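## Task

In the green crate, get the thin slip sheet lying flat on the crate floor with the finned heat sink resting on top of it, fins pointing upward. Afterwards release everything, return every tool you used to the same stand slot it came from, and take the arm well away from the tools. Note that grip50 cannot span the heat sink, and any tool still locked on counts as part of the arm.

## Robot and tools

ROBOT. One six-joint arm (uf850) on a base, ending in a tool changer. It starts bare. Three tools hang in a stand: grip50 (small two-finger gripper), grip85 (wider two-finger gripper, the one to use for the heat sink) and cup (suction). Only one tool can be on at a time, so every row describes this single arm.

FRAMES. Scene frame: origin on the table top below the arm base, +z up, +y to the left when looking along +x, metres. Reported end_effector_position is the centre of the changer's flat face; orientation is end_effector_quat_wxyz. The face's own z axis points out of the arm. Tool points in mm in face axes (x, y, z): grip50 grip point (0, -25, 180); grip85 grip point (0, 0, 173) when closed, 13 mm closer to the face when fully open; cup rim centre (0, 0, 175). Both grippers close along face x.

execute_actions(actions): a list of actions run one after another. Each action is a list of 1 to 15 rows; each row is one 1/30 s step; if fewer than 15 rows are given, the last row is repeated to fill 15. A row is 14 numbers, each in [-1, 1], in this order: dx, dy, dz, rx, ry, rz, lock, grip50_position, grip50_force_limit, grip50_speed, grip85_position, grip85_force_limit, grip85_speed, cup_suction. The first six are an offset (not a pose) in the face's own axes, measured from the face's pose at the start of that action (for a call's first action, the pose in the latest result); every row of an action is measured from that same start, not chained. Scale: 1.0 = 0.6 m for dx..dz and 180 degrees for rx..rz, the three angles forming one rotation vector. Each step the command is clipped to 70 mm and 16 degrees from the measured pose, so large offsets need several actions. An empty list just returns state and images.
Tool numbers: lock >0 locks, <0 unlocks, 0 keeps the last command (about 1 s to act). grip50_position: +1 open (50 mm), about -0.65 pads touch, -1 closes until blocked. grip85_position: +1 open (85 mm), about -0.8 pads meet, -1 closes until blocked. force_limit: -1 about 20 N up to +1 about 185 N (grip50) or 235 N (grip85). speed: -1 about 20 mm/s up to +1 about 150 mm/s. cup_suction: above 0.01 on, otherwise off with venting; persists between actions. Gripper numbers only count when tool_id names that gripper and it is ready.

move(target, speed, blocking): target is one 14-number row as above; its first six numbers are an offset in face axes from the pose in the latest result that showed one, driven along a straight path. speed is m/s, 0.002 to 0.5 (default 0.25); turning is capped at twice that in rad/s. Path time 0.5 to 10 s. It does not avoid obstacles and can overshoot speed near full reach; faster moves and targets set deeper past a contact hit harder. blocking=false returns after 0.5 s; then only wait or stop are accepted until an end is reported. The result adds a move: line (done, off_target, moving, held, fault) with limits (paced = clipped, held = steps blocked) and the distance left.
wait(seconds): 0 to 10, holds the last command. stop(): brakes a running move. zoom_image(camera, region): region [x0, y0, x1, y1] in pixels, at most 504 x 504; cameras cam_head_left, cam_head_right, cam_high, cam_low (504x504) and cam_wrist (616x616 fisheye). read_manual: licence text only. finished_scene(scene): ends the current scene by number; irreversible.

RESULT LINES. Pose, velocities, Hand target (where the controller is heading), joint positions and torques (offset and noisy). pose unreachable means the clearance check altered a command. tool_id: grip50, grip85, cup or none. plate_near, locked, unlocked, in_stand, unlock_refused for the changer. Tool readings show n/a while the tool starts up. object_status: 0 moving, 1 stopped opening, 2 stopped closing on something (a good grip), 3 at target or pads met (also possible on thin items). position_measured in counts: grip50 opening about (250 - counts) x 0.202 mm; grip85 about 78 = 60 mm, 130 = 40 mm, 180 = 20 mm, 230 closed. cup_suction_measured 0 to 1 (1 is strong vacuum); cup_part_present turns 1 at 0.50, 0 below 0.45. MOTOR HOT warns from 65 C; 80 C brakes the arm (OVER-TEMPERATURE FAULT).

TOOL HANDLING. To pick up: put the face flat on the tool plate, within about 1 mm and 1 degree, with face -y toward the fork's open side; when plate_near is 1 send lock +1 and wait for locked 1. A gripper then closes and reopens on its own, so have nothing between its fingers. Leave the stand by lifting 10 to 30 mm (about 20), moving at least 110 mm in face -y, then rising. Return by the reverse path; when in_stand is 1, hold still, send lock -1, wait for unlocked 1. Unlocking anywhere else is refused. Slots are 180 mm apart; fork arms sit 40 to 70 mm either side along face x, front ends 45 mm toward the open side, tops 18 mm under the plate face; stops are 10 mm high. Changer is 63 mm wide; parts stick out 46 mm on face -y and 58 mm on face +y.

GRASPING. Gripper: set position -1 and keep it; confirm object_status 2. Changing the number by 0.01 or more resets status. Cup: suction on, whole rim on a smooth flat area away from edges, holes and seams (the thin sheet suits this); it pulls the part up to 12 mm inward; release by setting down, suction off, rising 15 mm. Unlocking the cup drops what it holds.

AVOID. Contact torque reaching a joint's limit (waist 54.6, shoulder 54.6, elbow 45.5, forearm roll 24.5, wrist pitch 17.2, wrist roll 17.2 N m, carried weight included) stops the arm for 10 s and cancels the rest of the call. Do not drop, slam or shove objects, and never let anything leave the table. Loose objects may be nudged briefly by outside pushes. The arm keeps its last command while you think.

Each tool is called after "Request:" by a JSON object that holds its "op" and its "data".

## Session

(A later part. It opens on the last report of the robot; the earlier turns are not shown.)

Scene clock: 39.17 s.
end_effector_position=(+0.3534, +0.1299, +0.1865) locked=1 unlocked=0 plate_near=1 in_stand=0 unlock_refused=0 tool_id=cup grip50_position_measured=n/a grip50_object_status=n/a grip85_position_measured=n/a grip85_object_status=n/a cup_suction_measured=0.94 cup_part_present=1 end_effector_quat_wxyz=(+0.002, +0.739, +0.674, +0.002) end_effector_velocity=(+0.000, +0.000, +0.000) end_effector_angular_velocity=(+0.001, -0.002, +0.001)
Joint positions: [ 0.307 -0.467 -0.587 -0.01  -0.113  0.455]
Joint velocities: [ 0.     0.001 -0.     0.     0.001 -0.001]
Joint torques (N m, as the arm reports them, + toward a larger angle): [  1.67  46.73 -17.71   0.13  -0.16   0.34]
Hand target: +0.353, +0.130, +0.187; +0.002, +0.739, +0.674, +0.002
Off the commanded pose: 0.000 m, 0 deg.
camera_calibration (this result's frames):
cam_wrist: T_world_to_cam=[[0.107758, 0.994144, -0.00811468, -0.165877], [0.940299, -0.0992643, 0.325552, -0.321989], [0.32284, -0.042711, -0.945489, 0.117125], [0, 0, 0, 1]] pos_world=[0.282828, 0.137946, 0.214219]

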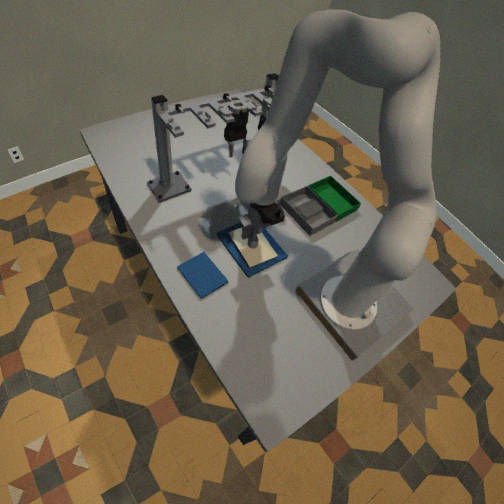

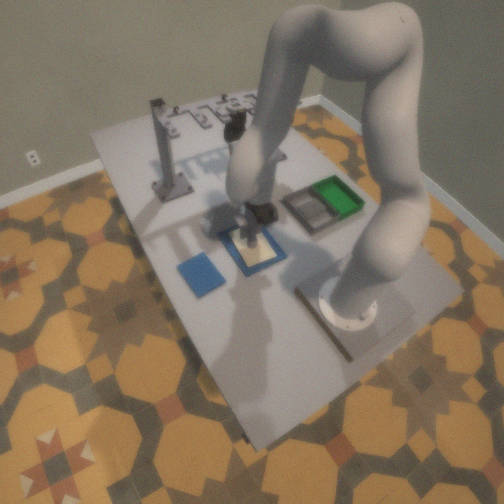

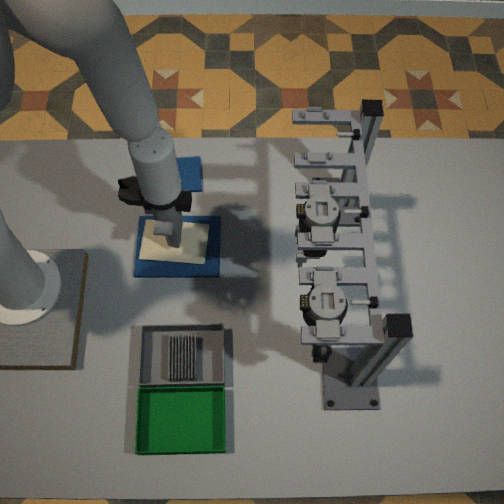

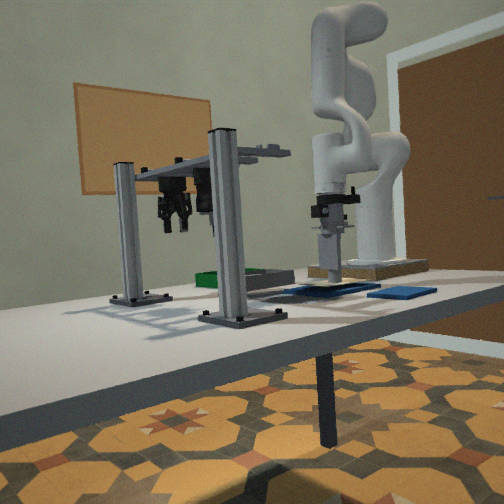

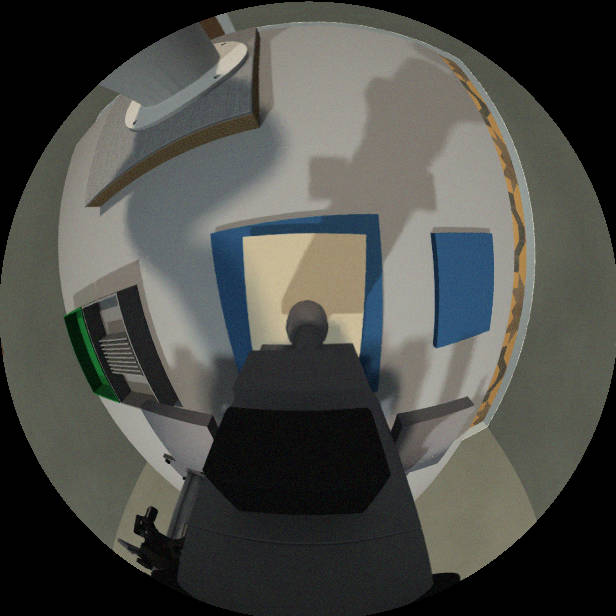

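Request:
{"op": "move", "data": {"target": [0,0,-0.11,0,0,0,0,0,0,0,1,0,0,1], "speed": 0.15}}

Request:
{"op": "move", "data": {"target": [-0.709,0.129,0,0,0,-0.0405,0,0,0,0,1,0,0,1], "speed": 0.3}}

Request:
{"op": "move", "data": {"target": [0,0,0.045,0,0,0,0,0,0,0,1,0,0,1], "speed": 0.08}}

Scene clock: 40.23 s.
end_effector_position=(+0.3529, +0.1298, +0.2523) locked=1 unlocked=0 plate_near=1 in_stand=0 unlock_refused=0 tool_id=cup grip50_position_measured=n/a grip50_object_status=n/a grip85_position_measured=n/a grip85_object_status=n/a cup_suction_measured=0.94 cup_part_present=1 end_effector_quat_wxyz=(+0.002, +0.739, +0.674, +0.002) end_effector_velocity=(+0.000, +0.000, +0.002) end_effector_angular_velocity=(+0.001, -0.001, +0.000)
Joint positions: [ 0.307 -0.285 -0.574 -0.004 -0.283  0.449]
Joint velocities: [ 0.     0.005 -0.     0.    -0.004 -0.001]
Joint torques (N m, as the arm reports them, + toward a larger angle): [  2.02  41.93 -23.09   0.11  -0.15   0.25]
Hand target: +0.353, +0.130, +0.253; +0.002, +0.739, +0.674, +0.002
Off the commanded pose: 0.000 m, 0 deg.
move: done
camera_calibration (this result's frames):
cam_wrist: T_world_to_cam=[[0.107759, 0.994142, -0.00838065, -0.165224], [0.940446, -0.0991979, 0.325147, -0.342947], [0.32241, -0.0429191, -0.945626, 0.179675], [0, 0, 0, 1]] pos_world=[0.282399, 0.137948, 0.280029]

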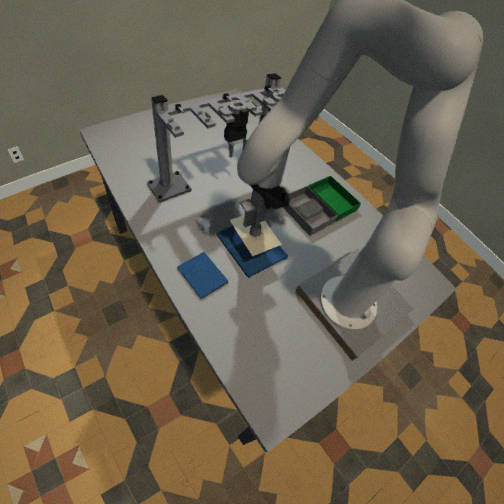

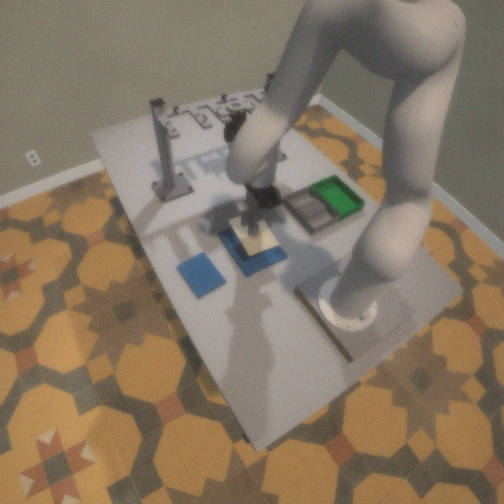

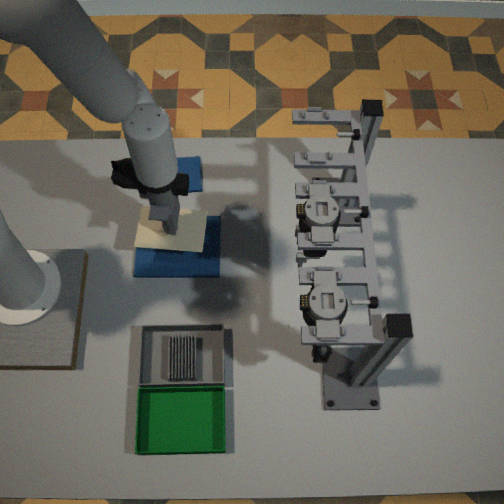

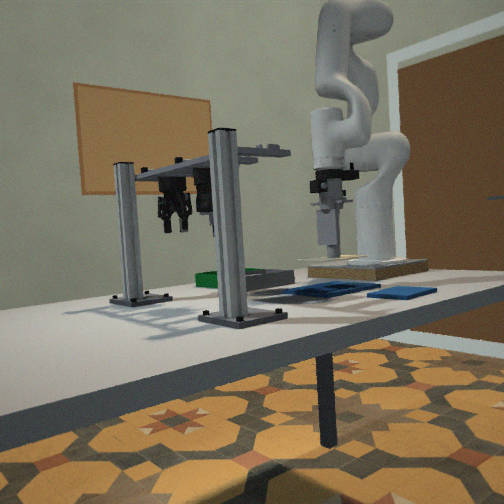

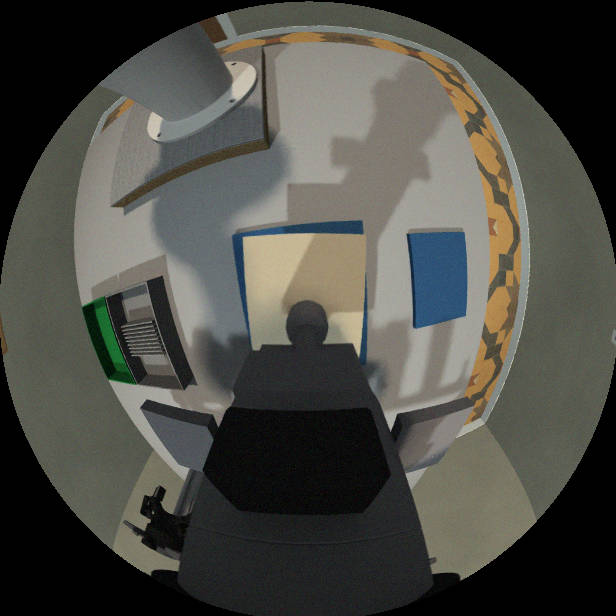

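Scene clock: 42.20 s.
end_effector_position=(+0.3897, -0.3015, +0.2531) locked=1 unlocked=0 plate_near=1 in_stand=0 unlock_refused=0 tool_id=cup grip50_position_measured=n/a grip50_object_status=n/a grip85_position_measured=n/a grip85_object_status=n/a cup_suction_measured=0.94 cup_part_present=1 end_effector_quat_wxyz=(+0.003, +0.695, +0.719, +0.001) end_effector_velocity=(+0.001, -0.003, +0.001) end_effector_angular_velocity=(+0.000, -0.003, -0.000)
Joint positions: [-0.705 -0.501 -0.903  0.006 -0.397 -0.7  ]
Joint velocities: [-0.004 -0.002 -0.005  0.005 -0.001 -0.009]
Joint torques (N m, as the arm reports them, + toward a larger angle): [  1.31  57.81 -26.32   0.    -0.11   0.27]
Hand target: +0.390, -0.302, +0.253; +0.003, +0.695, +0.719, +0.001
Off the commanded pose: 0.001 m, 0 deg.
move: done
camera_calibration (this result's frames):
cam_wrist: T_world_to_cam=[[-0.0195661, 0.999744, -0.0113538, 0.311697], [0.945698, 0.0221912, 0.324289, -0.385768], [0.324458, -0.00439218, -0.94589, 0.160938], [0, 0, 0, 1]] pos_world=[0.3187, -0.30235, 0.280869]

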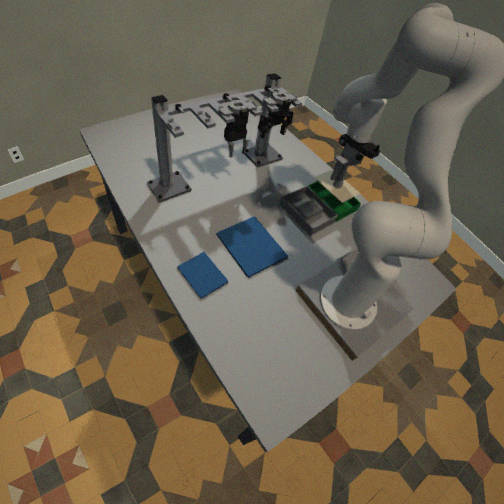

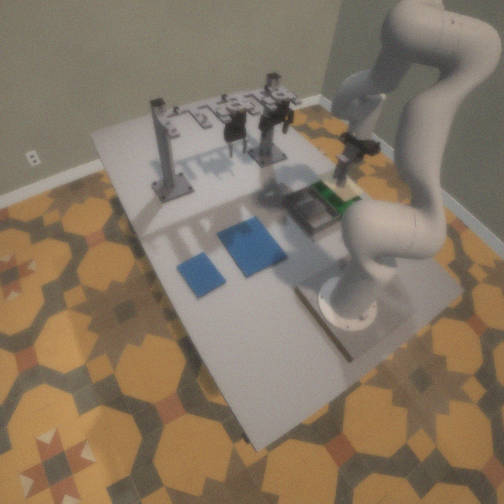

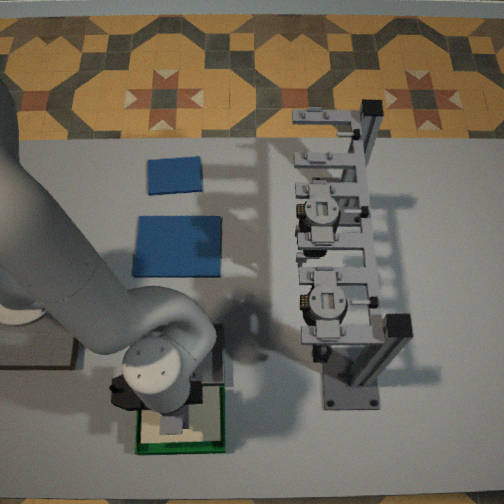

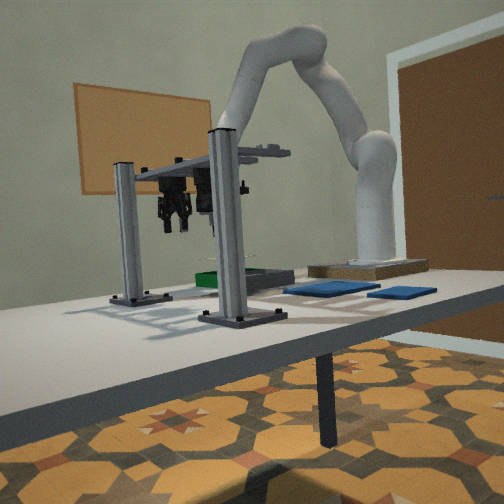

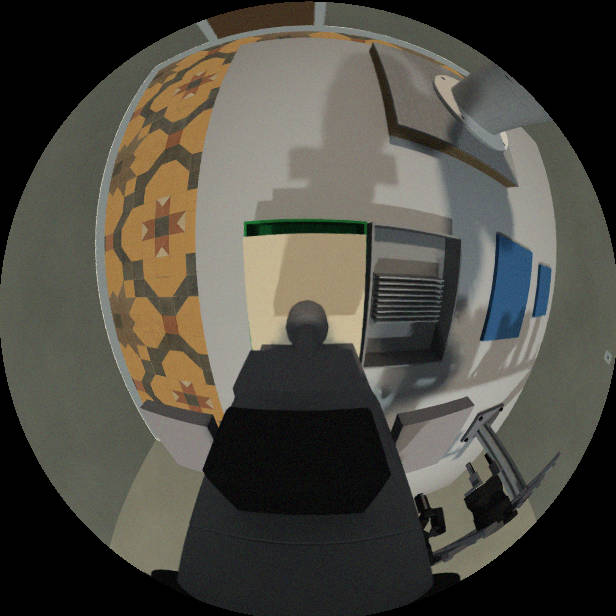

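Scene clock: 42.97 s.
end_effector_position=(+0.3898, -0.3016, +0.2263) locked=1 unlocked=0 plate_near=1 in_stand=0 unlock_refused=0 tool_id=cup grip50_position_measured=n/a grip50_object_status=n/a grip85_position_measured=n/a grip85_object_status=n/a cup_suction_measured=0.94 cup_part_present=1 end_effector_quat_wxyz=(+0.003, +0.695, +0.719, +0.001) end_effector_velocity=(-0.000, +0.000, -0.002) end_effector_angular_velocity=(+0.000, -0.000, +0.000)
Joint positions: [-0.705 -0.556 -0.904  0.006 -0.343 -0.701]
Joint velocities: [-0.    -0.003  0.     0.     0.003 -0.   ]
Joint torques (N m, as the arm reports them, + toward a larger angle): [  1.55  58.83 -24.67   0.04  -0.05   0.27]
Hand target: +0.390, -0.302, +0.226; +0.003, +0.695, +0.719, +0.001
Off the commanded pose: 0.000 m, 0 deg.
move: done
camera_calibration (this result's frames):
cam_wrist: T_world_to_cam=[[-0.0195687, 0.999742, -0.0115008, 0.311527], [0.945632, 0.0222422, 0.324477, -0.377228], [0.324649, -0.00452589, -0.945824, 0.135399], [0, 0, 0, 1]] pos_world=[0.318857, -0.302444, 0.254048]

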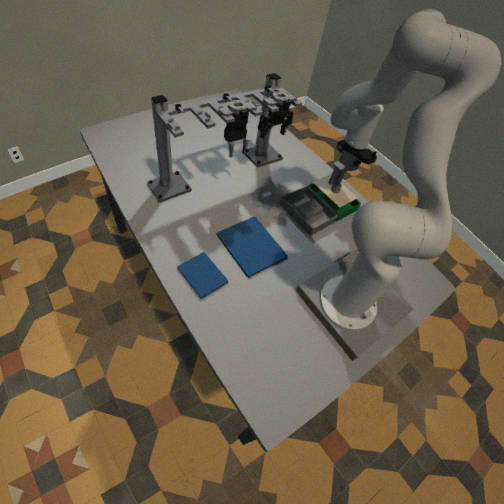

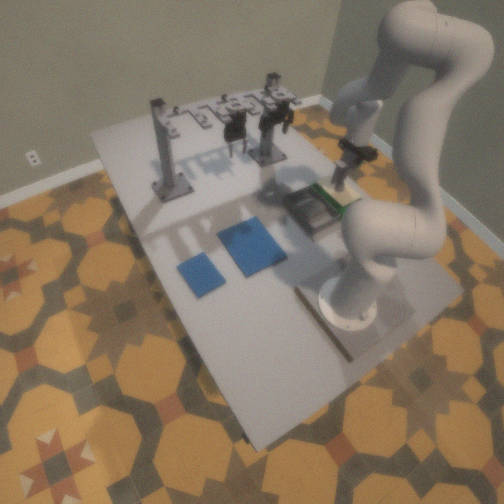

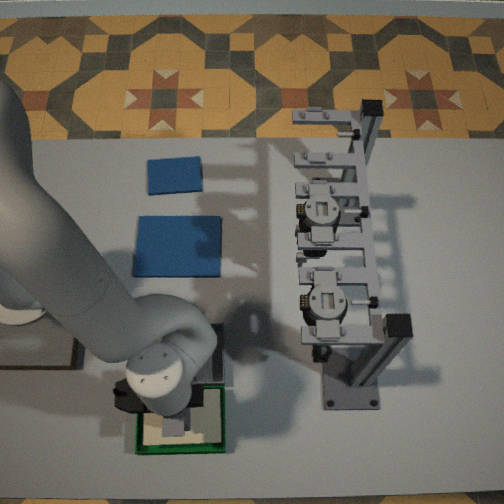

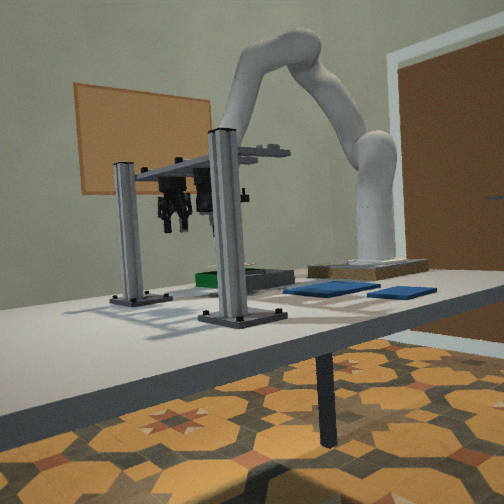

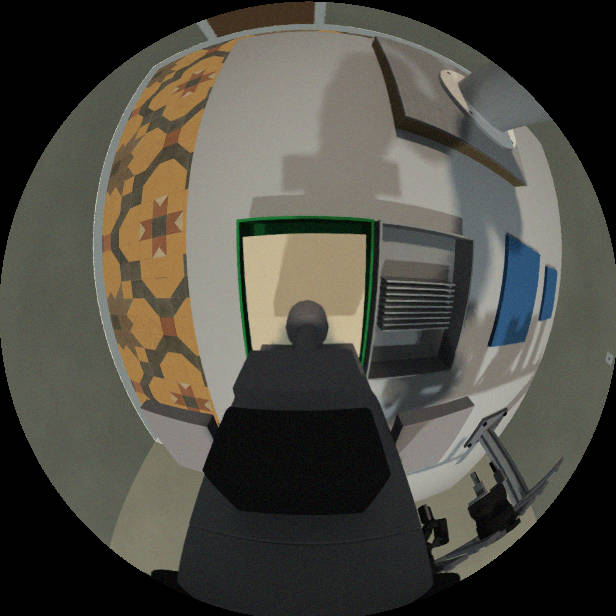

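Request:
{"op": "move", "data": {"target": [0.0035,0,0.07,0,0,0,0,0,0,0,1,0,0,1], "speed": 0.05}}

Request:
{"op": "move", "data": {"target": [0,0,0.018,0,0,0,0,0,0,0,1,0,0,1], "speed": 0.02}}

Scene clock: 44.23 s.
end_effector_position=(+0.3900, -0.2996, +0.1844) locked=1 unlocked=0 plate_near=1 in_stand=0 unlock_refused=0 tool_id=cup grip50_position_measured=n/a grip50_object_status=n/a grip85_position_measured=n/a grip85_object_status=n/a cup_suction_measured=0.94 cup_part_present=1 end_effector_quat_wxyz=(+0.003, +0.695, +0.719, +0.001) end_effector_velocity=(+0.000, -0.000, -0.001) end_effector_angular_velocity=(-0.000, -0.000, -0.001)
Joint positions: [-0.702 -0.644 -0.91   0.008 -0.261 -0.699]
Joint velocities: [-0.    -0.003 -0.001 -0.     0.003  0.001]
Joint torques (N m, as the arm reports them, + toward a larger angle): [  1.22  59.96 -22.18   0.23  -0.03   0.26]
Hand target: +0.390, -0.300, +0.184; +0.003, +0.695, +0.719, +0.001
Off the commanded pose: 0.000 m, 0 deg.
move: done
camera_calibration (this result's frames):
cam_wrist: T_world_to_cam=[[-0.0195681, 0.999741, -0.0116208, 0.309108], [0.94557, 0.0222816, 0.324656, -0.363835], [0.324831, -0.0046354, -0.945761, 0.0956623], [0, 0, 0, 1]] pos_world=[0.319006, -0.300477, 0.212187]

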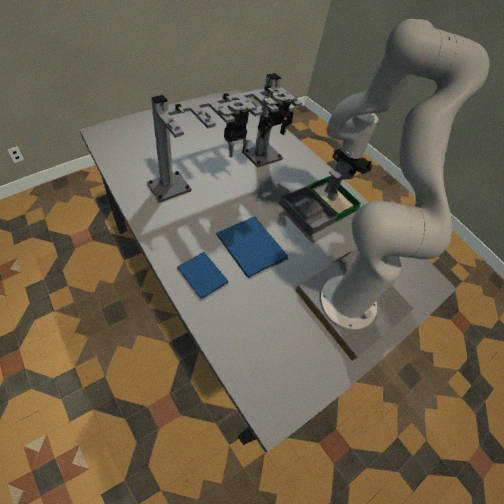

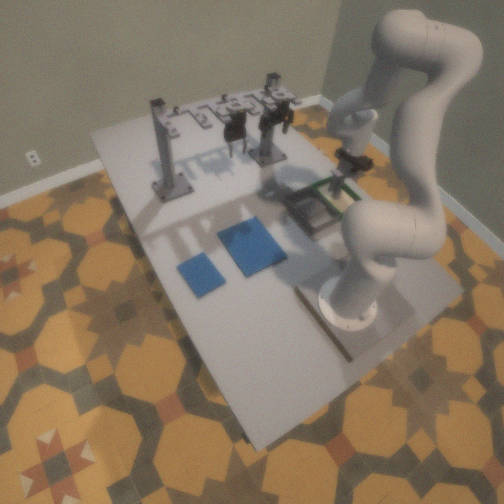

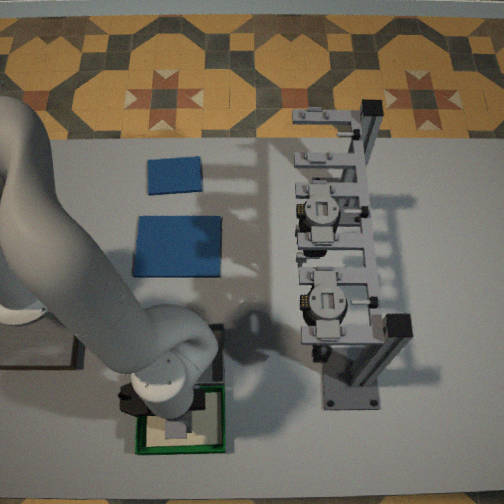

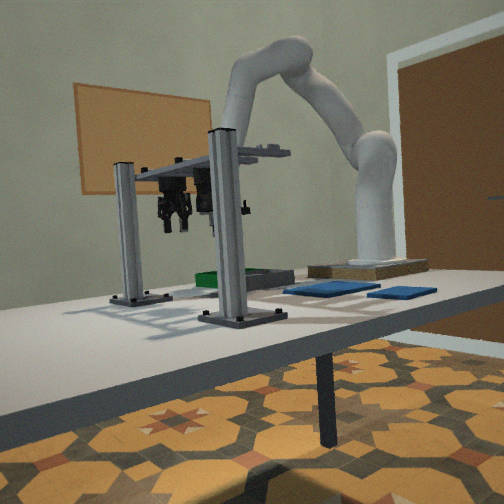

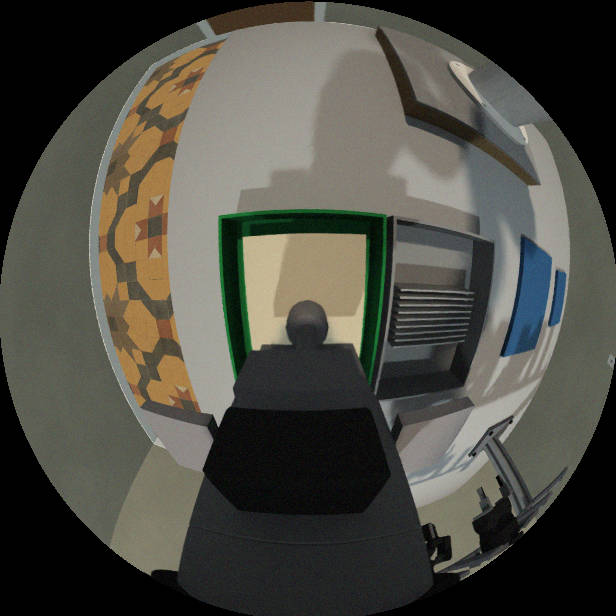

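Scene clock: 45.03 s.
end_effector_position=(+0.3900, -0.2997, +0.1737) locked=1 unlocked=0 plate_near=1 in_stand=0 unlock_refused=0 tool_id=cup grip50_position_measured=n/a grip50_object_status=n/a grip85_position_measured=n/a grip85_object_status=n/a cup_suction_measured=0.94 cup_part_present=1 end_effector_quat_wxyz=(+0.003, +0.695, +0.719, +0.001) end_effector_velocity=(+0.000, -0.000, -0.001) end_effector_angular_velocity=(-0.001, -0.001, -0.001)
Joint positions: [-0.702 -0.668 -0.915  0.009 -0.241 -0.7  ]
Joint velocities: [-0.    -0.002 -0.001  0.     0.002  0.   ]
Joint torques (N m, as the arm reports them, + toward a larger angle): [  1.58  61.09 -21.62  -0.02  -0.07   0.28]
Hand target: +0.390, -0.300, +0.174; +0.003, +0.695, +0.719, +0.001
Off the commanded pose: 0.000 m, 0 deg.
move: done
camera_calibration (this result's frames):
cam_wrist: T_world_to_cam=[[-0.0195684, 0.999741, -0.0116496, 0.309023], [0.945556, 0.0222913, 0.324694, -0.360407], [0.32487, -0.00466164, -0.945747, 0.0854808], [0, 0, 0, 1]] pos_world=[0.319062, -0.30051, 0.201465]

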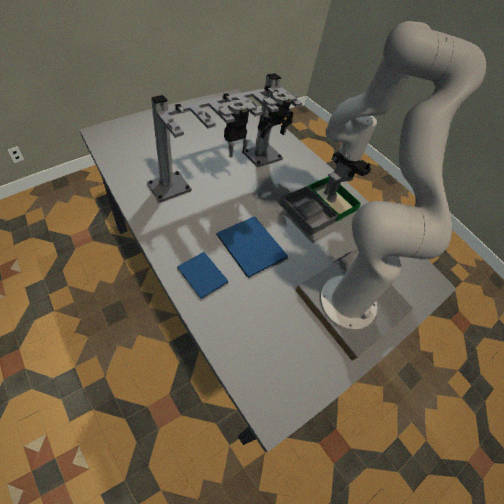

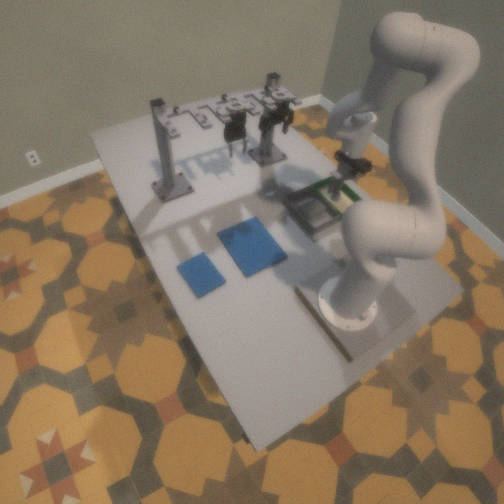

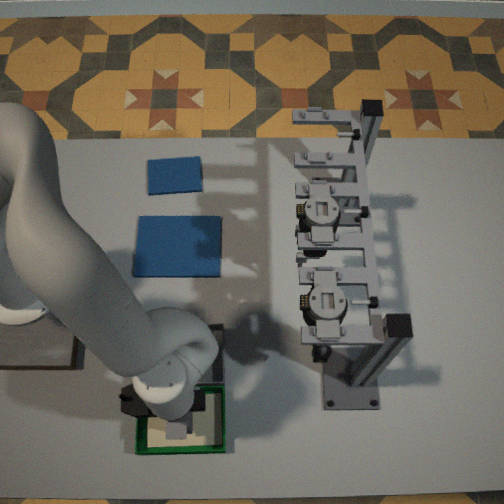

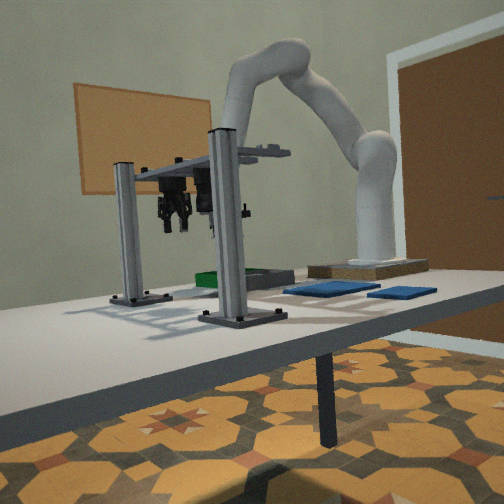

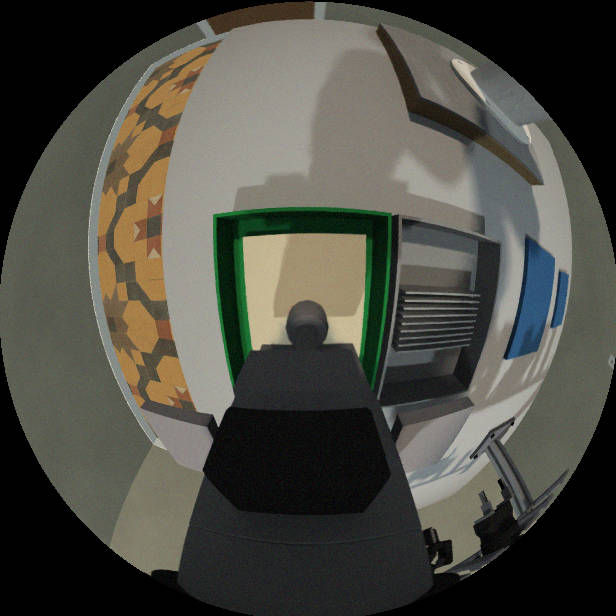

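Request:
{"op": "execute_actions", "data": {"actions": [[[0,0,0,0,0,0,0,0,0,0,0,0,0,0]],[[0,0,0,0,0,0,0,0,0,0,0,0,0,0]]]}}

Request:
{"op": "move", "data": {"target": [0,0,-0.3,0,0,0,0,0,0,0,0,0,0,0], "speed": 0.15}}

Scene clock: 46.43 s.
end_effector_position=(+0.3901, -0.2997, +0.1738) locked=1 unlocked=0 plate_near=1 in_stand=0 unlock_refused=0 tool_id=cup grip50_position_measured=n/a grip50_object_status=n/a grip85_position_measured=n/a grip85_object_status=n/a cup_suction_measured=0.00 cup_part_present=0 end_effector_quat_wxyz=(+0.003, +0.695, +0.719, +0.001) end_effector_velocity=(-0.000, +0.000, -0.001) end_effector_angular_velocity=(+0.001, +0.002, -0.000)
Joint positions: [-0.702 -0.668 -0.915  0.009 -0.241 -0.7  ]
Joint velocities: [ 0.    -0.001  0.    -0.    -0.001  0.   ]
Joint torques (N m, as the arm reports them, + toward a larger angle): [  1.88  56.03 -19.44  -0.11   0.02   0.22]
Hand target: +0.390, -0.300, +0.174; +0.003, +0.695, +0.719, +0.001
Off the commanded pose: 0.000 m, 0 deg.
camera_calibration (this result's frames):
cam_wrist: T_world_to_cam=[[-0.0195662, 0.999739, -0.0118334, 0.309115], [0.945481, 0.0223501, 0.32491, -0.360496], [0.325089, -0.00483098, -0.945671, 0.0853834], [0, 0, 0, 1]] pos_world=[0.319133, -0.300564, 0.201531]

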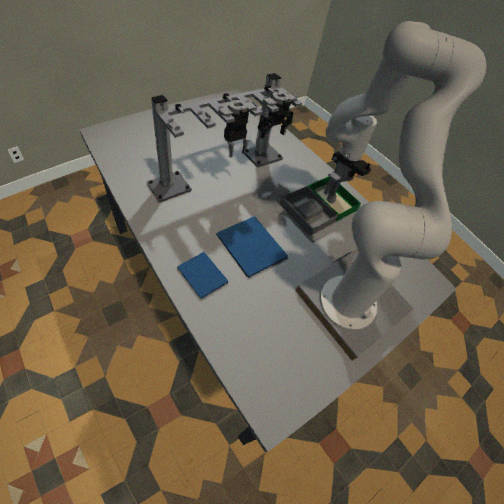

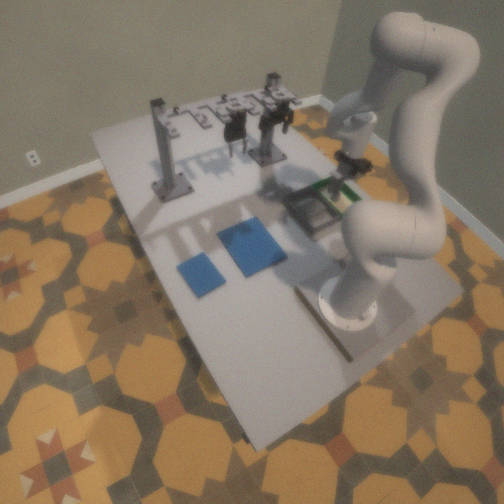

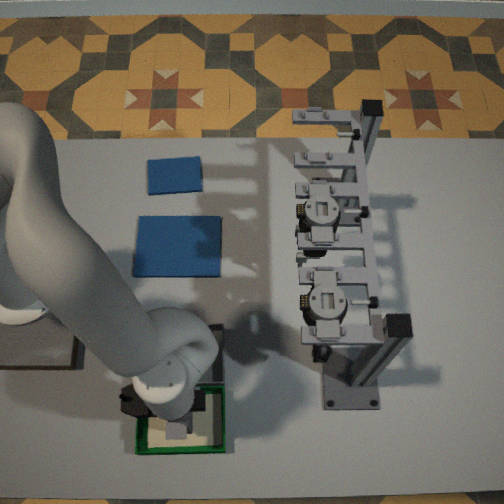

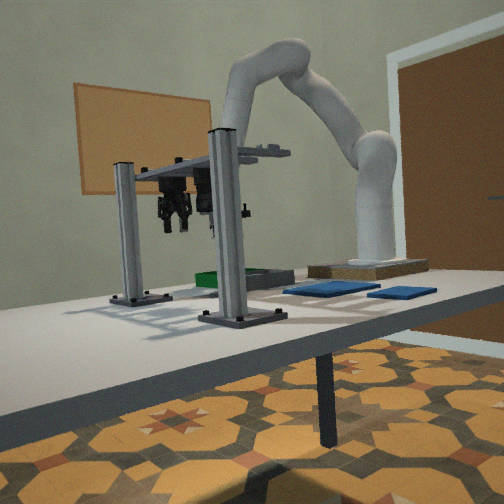

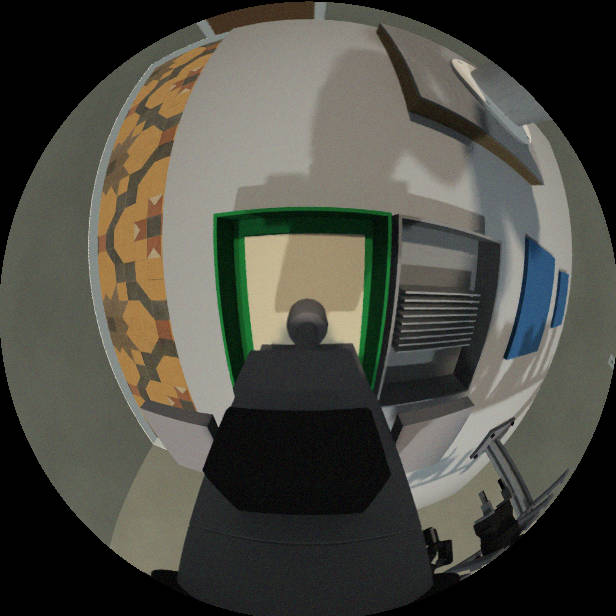

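Scene clock: 48.03 s.
end_effector_position=(+0.3892, -0.2992, +0.3536) locked=1 unlocked=0 plate_near=1 in_stand=0 unlock_refused=0 tool_id=cup grip50_position_measured=n/a grip50_object_status=n/a grip85_position_measured=n/a grip85_object_status=n/a cup_suction_measured=0.00 cup_part_present=0 end_effector_quat_wxyz=(+0.003, +0.695, +0.719, +0.001) end_effector_velocity=(+0.001, -0.001, +0.003) end_effector_angular_velocity=(-0.002, -0.003, +0.000)
Joint positions: [-0.702 -0.317 -0.933  0.004 -0.611 -0.695]
Joint velocities: [-0.001  0.004 -0.004 -0.    -0.004 -0.001]
Joint torques (N m, as the arm reports them, + toward a larger angle): [  2.06  52.51 -30.56   0.55  -0.05   0.26]
Hand target: +0.389, -0.299, +0.354; +0.003, +0.695, +0.719, +0.001
Off the commanded pose: 0.000 m, 0 deg.
move: done
camera_calibration (this result's frames):
cam_wrist: T_world_to_cam=[[-0.0195408, 0.999743, -0.0115028, 0.310564], [0.945659, 0.0222161, 0.3244, -0.417972], [0.324573, -0.00453866, -0.94585, 0.256041], [0, 0, 0, 1]] pos_world=[0.318224, -0.300037, 0.381339]

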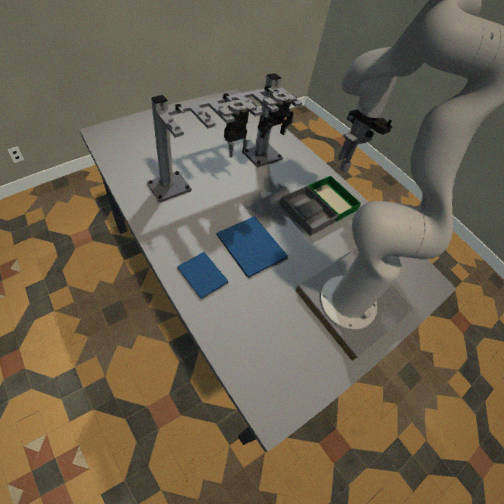

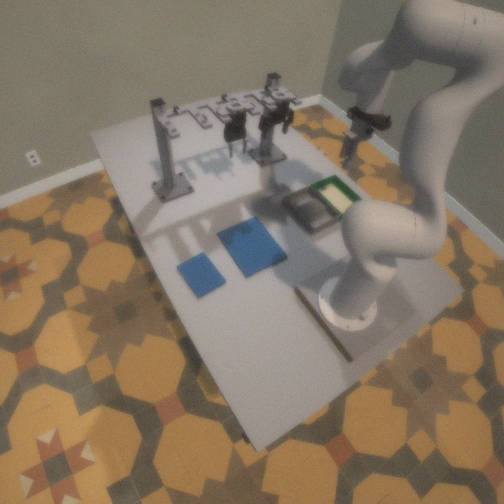

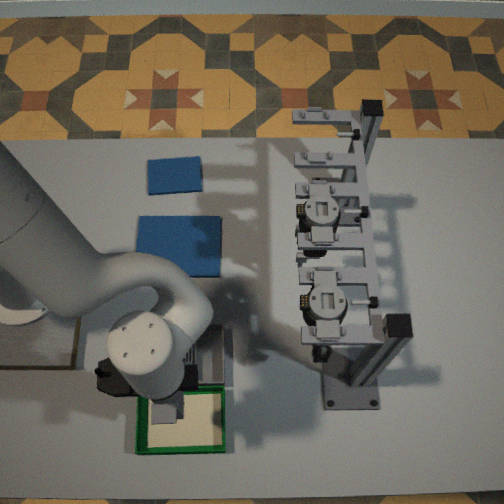

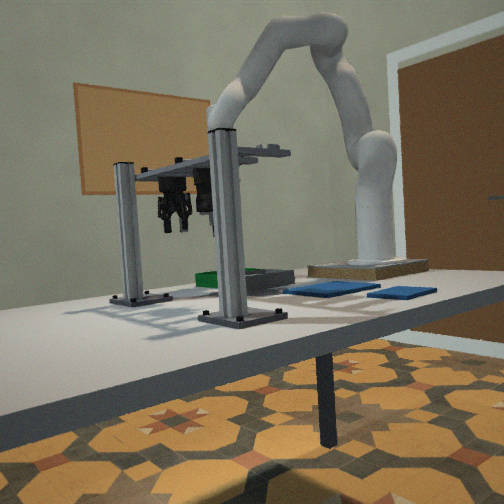

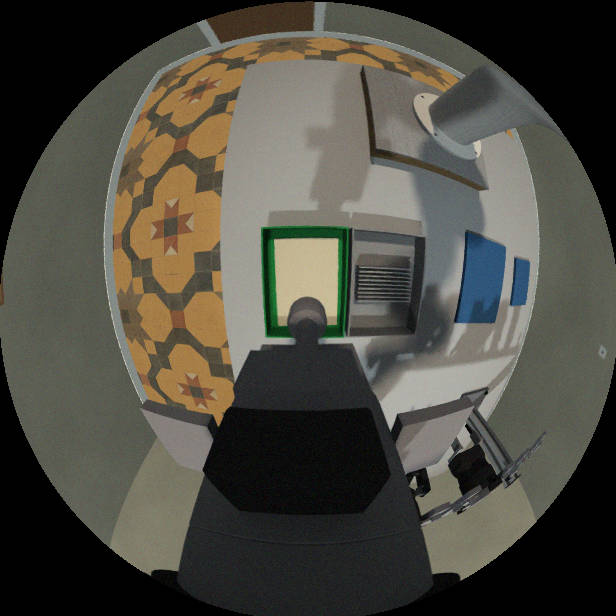

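Request:
{"op": "move", "data": {"target": [0.825,0.278,-0.0477,0,0,0.0165,0,0,0,0,0,0,0,0], "speed": 0.3}}

Scene clock: 50.43 s.
end_effector_position=(+0.5393, +0.2015, +0.3820) locked=1 unlocked=0 plate_near=1 in_stand=0 unlock_refused=0 tool_id=cup grip50_position_measured=n/a grip50_object_status=n/a grip85_position_measured=n/a grip85_object_status=n/a cup_suction_measured=0.00 cup_part_present=0 end_effector_quat_wxyz=(+0.002, +0.713, +0.701, +0.002) end_effector_velocity=(+0.001, +0.002, -0.000) end_effector_angular_velocity=(-0.000, +0.000, -0.000)
Joint positions: [ 0.312 -0.464 -1.213 -0.002 -0.743  0.376]
Joint velocities: [ 0.003 -0.003 -0.004 -0.    -0.001  0.003]
Joint torques (N m, as the arm reports them, + toward a larger angle): [  1.97  62.37 -32.68   0.47  -0.08   0.27]
Hand target: +0.539, +0.202, +0.382; +0.002, +0.713, +0.701, +0.002
Off the commanded pose: 0.001 m, 0 deg.
move: done
camera_calibration (this result's frames):
cam_wrist: T_world_to_cam=[[0.0326005, 0.999428, -0.00904515, -0.21574], [0.945377, -0.0278981, 0.324782, -0.570203], [0.324344, -0.0191391, -0.945746, 0.23951], [0, 0, 0, 1]] pos_world=[0.468407, 0.204293, 0.409755]

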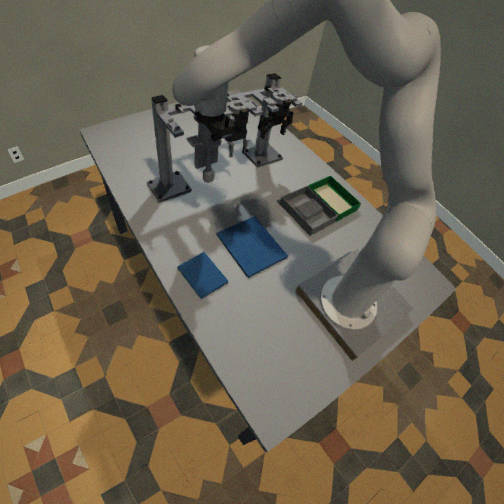

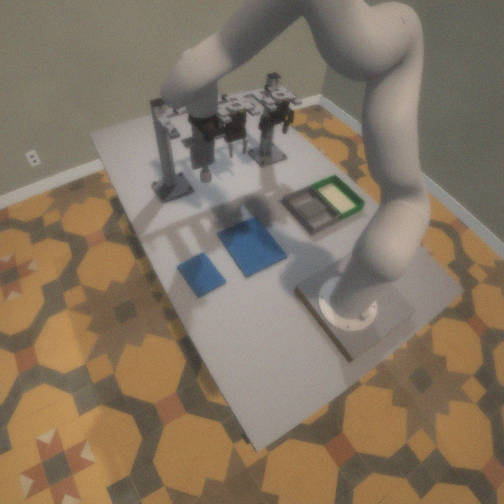

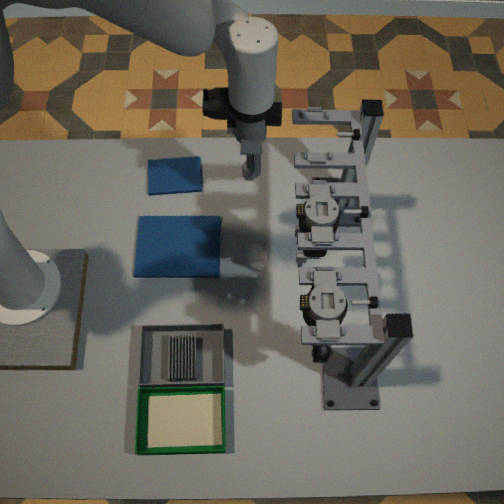

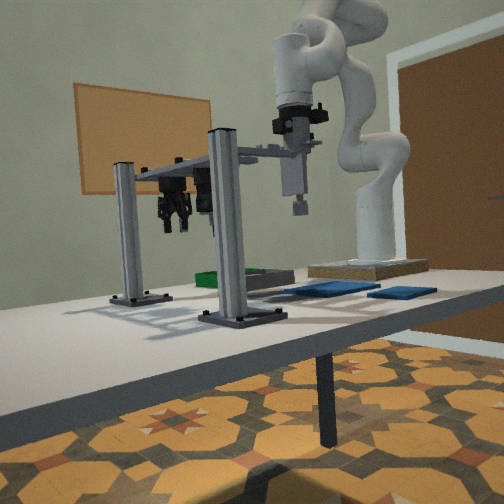

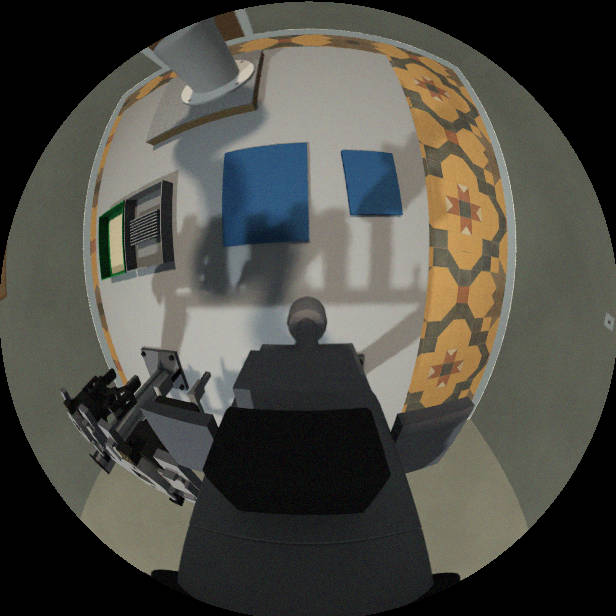

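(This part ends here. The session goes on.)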